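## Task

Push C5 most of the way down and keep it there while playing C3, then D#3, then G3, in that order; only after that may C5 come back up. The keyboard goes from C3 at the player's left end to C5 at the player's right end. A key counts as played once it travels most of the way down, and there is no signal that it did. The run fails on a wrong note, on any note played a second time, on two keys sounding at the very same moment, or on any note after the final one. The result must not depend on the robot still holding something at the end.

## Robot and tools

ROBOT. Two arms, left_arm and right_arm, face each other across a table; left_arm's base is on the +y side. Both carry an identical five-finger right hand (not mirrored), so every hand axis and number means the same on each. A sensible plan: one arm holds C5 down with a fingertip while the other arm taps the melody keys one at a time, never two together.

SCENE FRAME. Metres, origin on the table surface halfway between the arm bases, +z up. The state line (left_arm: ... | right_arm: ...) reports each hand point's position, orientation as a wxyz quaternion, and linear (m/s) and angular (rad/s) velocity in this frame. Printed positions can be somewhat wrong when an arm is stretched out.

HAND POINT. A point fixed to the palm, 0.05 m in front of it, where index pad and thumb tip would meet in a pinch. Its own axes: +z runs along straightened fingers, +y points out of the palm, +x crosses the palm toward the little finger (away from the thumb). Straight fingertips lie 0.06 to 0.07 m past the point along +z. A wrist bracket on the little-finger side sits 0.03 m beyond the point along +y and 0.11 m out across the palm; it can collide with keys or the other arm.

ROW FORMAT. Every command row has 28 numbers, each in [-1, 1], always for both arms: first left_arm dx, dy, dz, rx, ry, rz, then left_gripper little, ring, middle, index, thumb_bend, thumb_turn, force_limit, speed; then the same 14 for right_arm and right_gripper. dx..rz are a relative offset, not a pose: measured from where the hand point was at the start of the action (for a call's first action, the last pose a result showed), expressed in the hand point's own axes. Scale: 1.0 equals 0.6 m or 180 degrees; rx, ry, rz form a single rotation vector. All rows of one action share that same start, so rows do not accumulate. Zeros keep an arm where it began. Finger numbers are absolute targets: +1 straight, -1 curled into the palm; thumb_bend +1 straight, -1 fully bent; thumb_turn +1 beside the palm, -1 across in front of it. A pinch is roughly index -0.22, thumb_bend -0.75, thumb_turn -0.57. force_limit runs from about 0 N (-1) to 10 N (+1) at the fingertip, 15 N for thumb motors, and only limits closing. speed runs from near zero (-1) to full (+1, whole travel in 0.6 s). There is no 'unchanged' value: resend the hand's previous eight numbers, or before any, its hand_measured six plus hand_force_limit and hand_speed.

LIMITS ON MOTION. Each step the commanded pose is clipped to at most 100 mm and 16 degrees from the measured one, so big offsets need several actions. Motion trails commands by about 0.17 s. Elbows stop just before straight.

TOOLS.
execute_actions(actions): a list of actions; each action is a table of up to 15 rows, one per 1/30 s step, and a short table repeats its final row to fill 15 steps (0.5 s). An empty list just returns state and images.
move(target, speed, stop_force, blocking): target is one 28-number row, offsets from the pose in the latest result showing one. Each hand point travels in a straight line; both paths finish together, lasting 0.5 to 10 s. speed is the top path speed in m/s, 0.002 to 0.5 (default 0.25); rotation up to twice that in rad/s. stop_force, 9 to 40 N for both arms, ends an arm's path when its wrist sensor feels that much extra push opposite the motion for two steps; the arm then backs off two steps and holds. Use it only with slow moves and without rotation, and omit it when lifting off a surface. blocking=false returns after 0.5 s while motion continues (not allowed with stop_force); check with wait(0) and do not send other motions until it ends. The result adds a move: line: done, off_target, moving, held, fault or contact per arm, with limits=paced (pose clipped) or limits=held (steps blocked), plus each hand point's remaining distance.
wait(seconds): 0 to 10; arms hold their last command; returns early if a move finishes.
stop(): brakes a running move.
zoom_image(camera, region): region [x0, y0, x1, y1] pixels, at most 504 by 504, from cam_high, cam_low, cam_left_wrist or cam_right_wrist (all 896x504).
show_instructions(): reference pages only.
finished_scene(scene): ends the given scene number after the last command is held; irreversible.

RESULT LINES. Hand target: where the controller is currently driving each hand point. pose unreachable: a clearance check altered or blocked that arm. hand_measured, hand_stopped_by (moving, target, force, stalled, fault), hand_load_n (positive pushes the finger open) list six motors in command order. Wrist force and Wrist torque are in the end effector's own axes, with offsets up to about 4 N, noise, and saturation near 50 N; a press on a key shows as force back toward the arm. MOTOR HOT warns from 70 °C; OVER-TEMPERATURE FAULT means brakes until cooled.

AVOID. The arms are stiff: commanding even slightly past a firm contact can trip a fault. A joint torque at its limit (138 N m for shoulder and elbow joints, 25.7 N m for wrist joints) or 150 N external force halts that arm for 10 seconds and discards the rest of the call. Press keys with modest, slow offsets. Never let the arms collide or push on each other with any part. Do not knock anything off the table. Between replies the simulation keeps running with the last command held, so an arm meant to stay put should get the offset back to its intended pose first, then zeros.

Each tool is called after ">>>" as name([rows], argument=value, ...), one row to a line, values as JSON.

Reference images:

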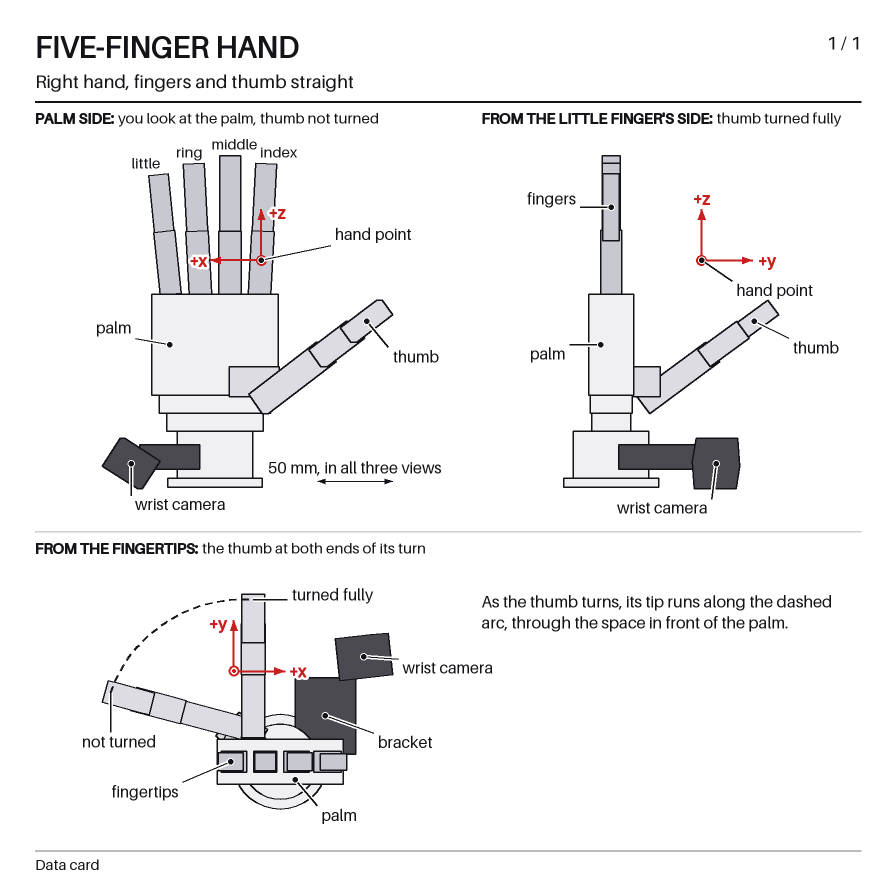

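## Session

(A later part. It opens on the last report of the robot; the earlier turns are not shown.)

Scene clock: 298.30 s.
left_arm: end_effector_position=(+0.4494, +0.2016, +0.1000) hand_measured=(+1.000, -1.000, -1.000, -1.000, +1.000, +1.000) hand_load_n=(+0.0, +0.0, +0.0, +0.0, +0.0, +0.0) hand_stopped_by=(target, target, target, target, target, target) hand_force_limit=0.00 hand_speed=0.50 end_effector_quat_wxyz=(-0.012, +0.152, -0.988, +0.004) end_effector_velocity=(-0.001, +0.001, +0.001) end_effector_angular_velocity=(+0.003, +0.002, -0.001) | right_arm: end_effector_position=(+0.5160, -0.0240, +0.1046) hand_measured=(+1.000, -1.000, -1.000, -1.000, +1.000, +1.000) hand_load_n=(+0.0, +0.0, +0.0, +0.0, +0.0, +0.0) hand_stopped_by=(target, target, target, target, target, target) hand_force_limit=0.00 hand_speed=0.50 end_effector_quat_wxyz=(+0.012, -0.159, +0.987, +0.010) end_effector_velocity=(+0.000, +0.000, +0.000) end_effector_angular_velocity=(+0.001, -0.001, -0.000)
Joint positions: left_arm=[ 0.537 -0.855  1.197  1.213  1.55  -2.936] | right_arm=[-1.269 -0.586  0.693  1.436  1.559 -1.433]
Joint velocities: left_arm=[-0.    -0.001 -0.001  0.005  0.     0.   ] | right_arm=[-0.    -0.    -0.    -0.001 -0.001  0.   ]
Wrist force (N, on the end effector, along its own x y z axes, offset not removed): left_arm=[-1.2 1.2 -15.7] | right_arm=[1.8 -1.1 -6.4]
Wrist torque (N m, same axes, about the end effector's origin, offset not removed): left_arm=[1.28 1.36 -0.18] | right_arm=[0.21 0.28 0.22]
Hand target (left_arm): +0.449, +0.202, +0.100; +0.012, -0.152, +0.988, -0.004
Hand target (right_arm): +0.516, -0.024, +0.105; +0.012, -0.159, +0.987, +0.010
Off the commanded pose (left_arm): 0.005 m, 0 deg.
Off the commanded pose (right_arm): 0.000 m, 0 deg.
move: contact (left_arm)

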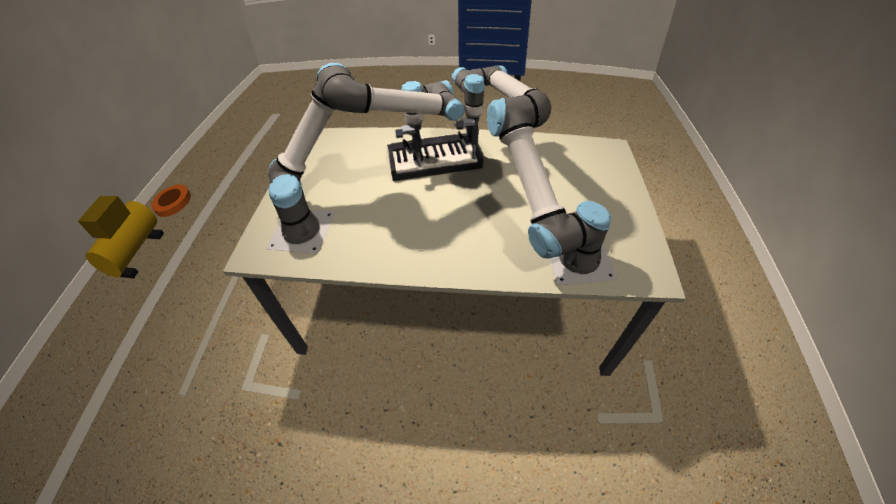

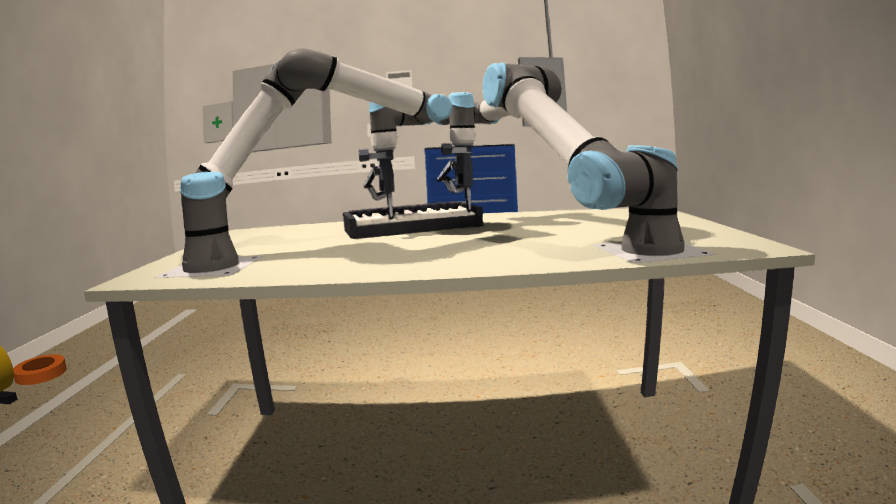

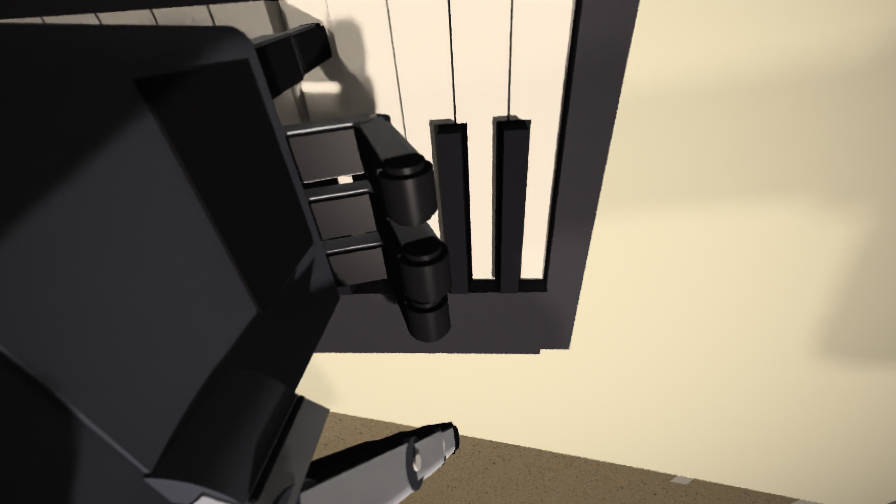

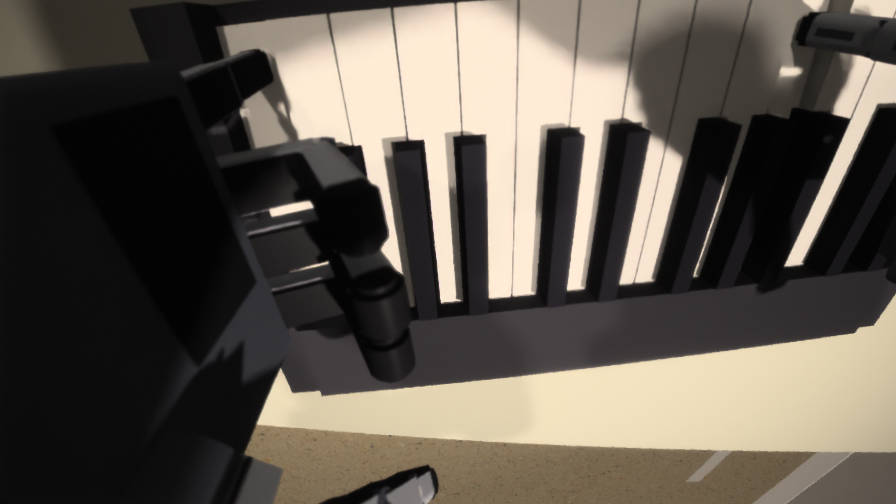

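>>> move(target=[0,0,-0.06,0,0,0,1,-1,-1,-1,1,1,0,0.5, 0,0,-0.05,0,0,0,1,-1,-1,-1,1,1,0,0.5], speed=0.06)

>>> finished_scene(scene=1)

Scene clock: 305.27 s.
left_arm: end_effector_position=(+0.4486, +0.2017, +0.1357) hand_measured=(+1.000, -1.000, -1.000, -1.000, +1.000, +1.000) hand_load_n=(+0.0, +0.0, +0.0, +0.0, +0.0, +0.0) hand_stopped_by=(target, target, target, target, target, target) hand_force_limit=0.00 hand_speed=0.50 end_effector_quat_wxyz=(-0.012, +0.152, -0.988, +0.004) end_effector_velocity=(+0.000, +0.000, +0.003) end_effector_angular_velocity=(-0.000, -0.000, -0.000) | right_arm: end_effector_position=(+0.5154, -0.0247, +0.1343) hand_measured=(+1.000, -1.000, -1.000, -1.000, +1.000, +1.000) hand_load_n=(+0.0, +0.0, +0.0, +0.0, +0.0, +0.0) hand_stopped_by=(target, target, target, target, target, target) hand_force_limit=0.00 hand_speed=0.50 end_effector_quat_wxyz=(+0.012, -0.159, +0.987, +0.010) end_effector_velocity=(-0.001, +0.001, +0.002) end_effector_angular_velocity=(+0.001, +0.002, +0.001)
Joint positions: left_arm=[ 0.536 -0.884  1.152  1.288  1.55  -2.937] | right_arm=[-1.269 -0.598  0.639  1.502  1.559 -1.434]
Joint velocities: left_arm=[ 0.    -0.003 -0.003  0.005 -0.     0.   ] | right_arm=[ 0.001  0.001 -0.004  0.005 -0.002 -0.001]
Wrist force (N, on the end effector, along its own x y z axes, offset not removed): left_arm=[-2.4 1.2 -0.3] | right_arm=[-2.3 1.7 -2.5]
Wrist torque (N m, same axes, about the end effector's origin, offset not removed): left_arm=[0.34 0.36 -0.15] | right_arm=[0.32 0.32 -0.06]
Hand target (left_arm): +0.449, +0.202, +0.136; +0.012, -0.152, +0.988, -0.004
Hand target (right_arm): +0.515, -0.025, +0.135; +0.012, -0.159, +0.987, +0.010
Off the commanded pose (left_arm): 0.000 m, 0 deg.
Off the commanded pose (right_arm): 0.000 m, 0 deg.
move: done

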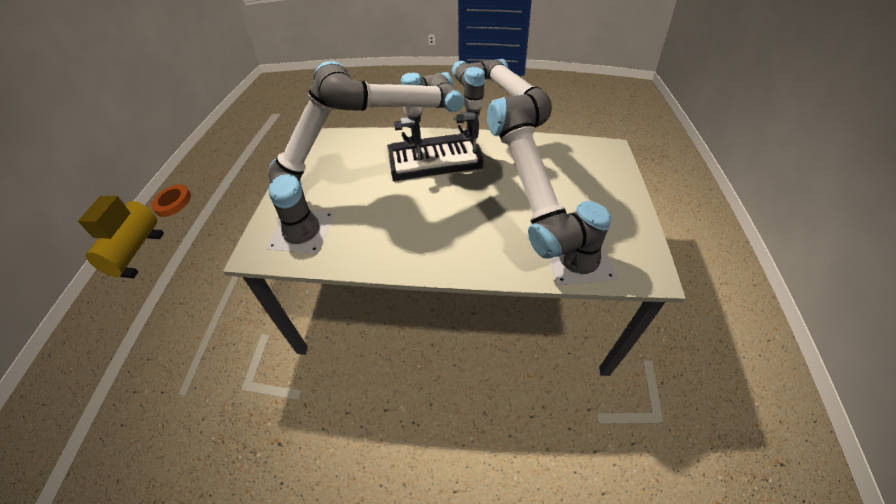

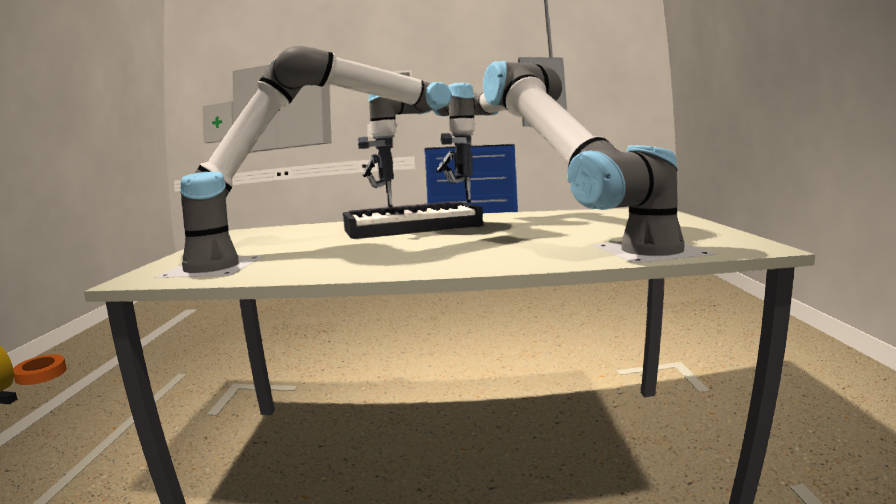

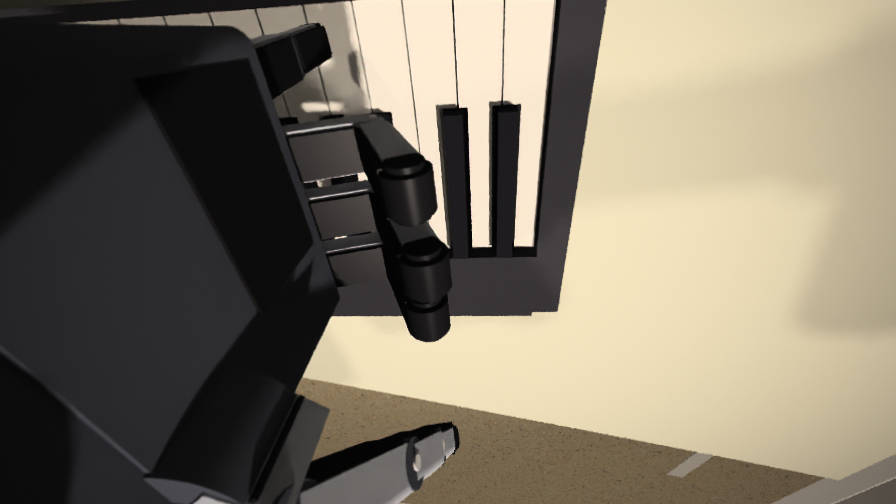

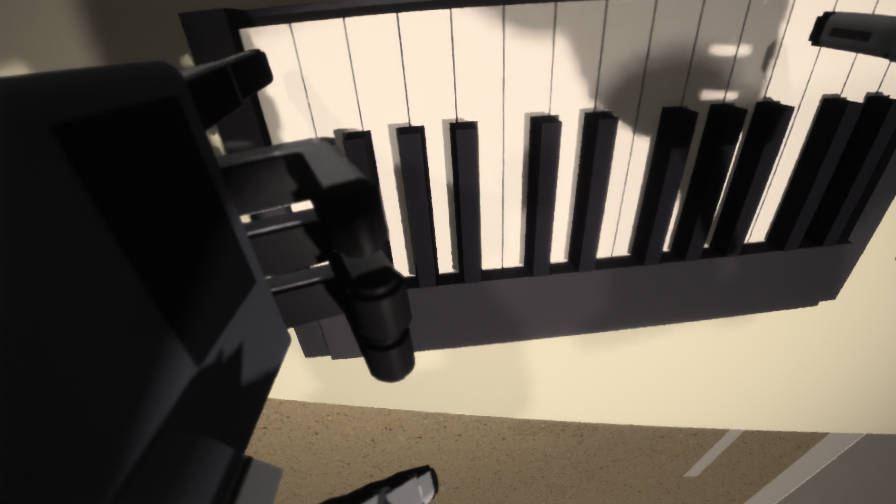

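The scene is finished: the task was done.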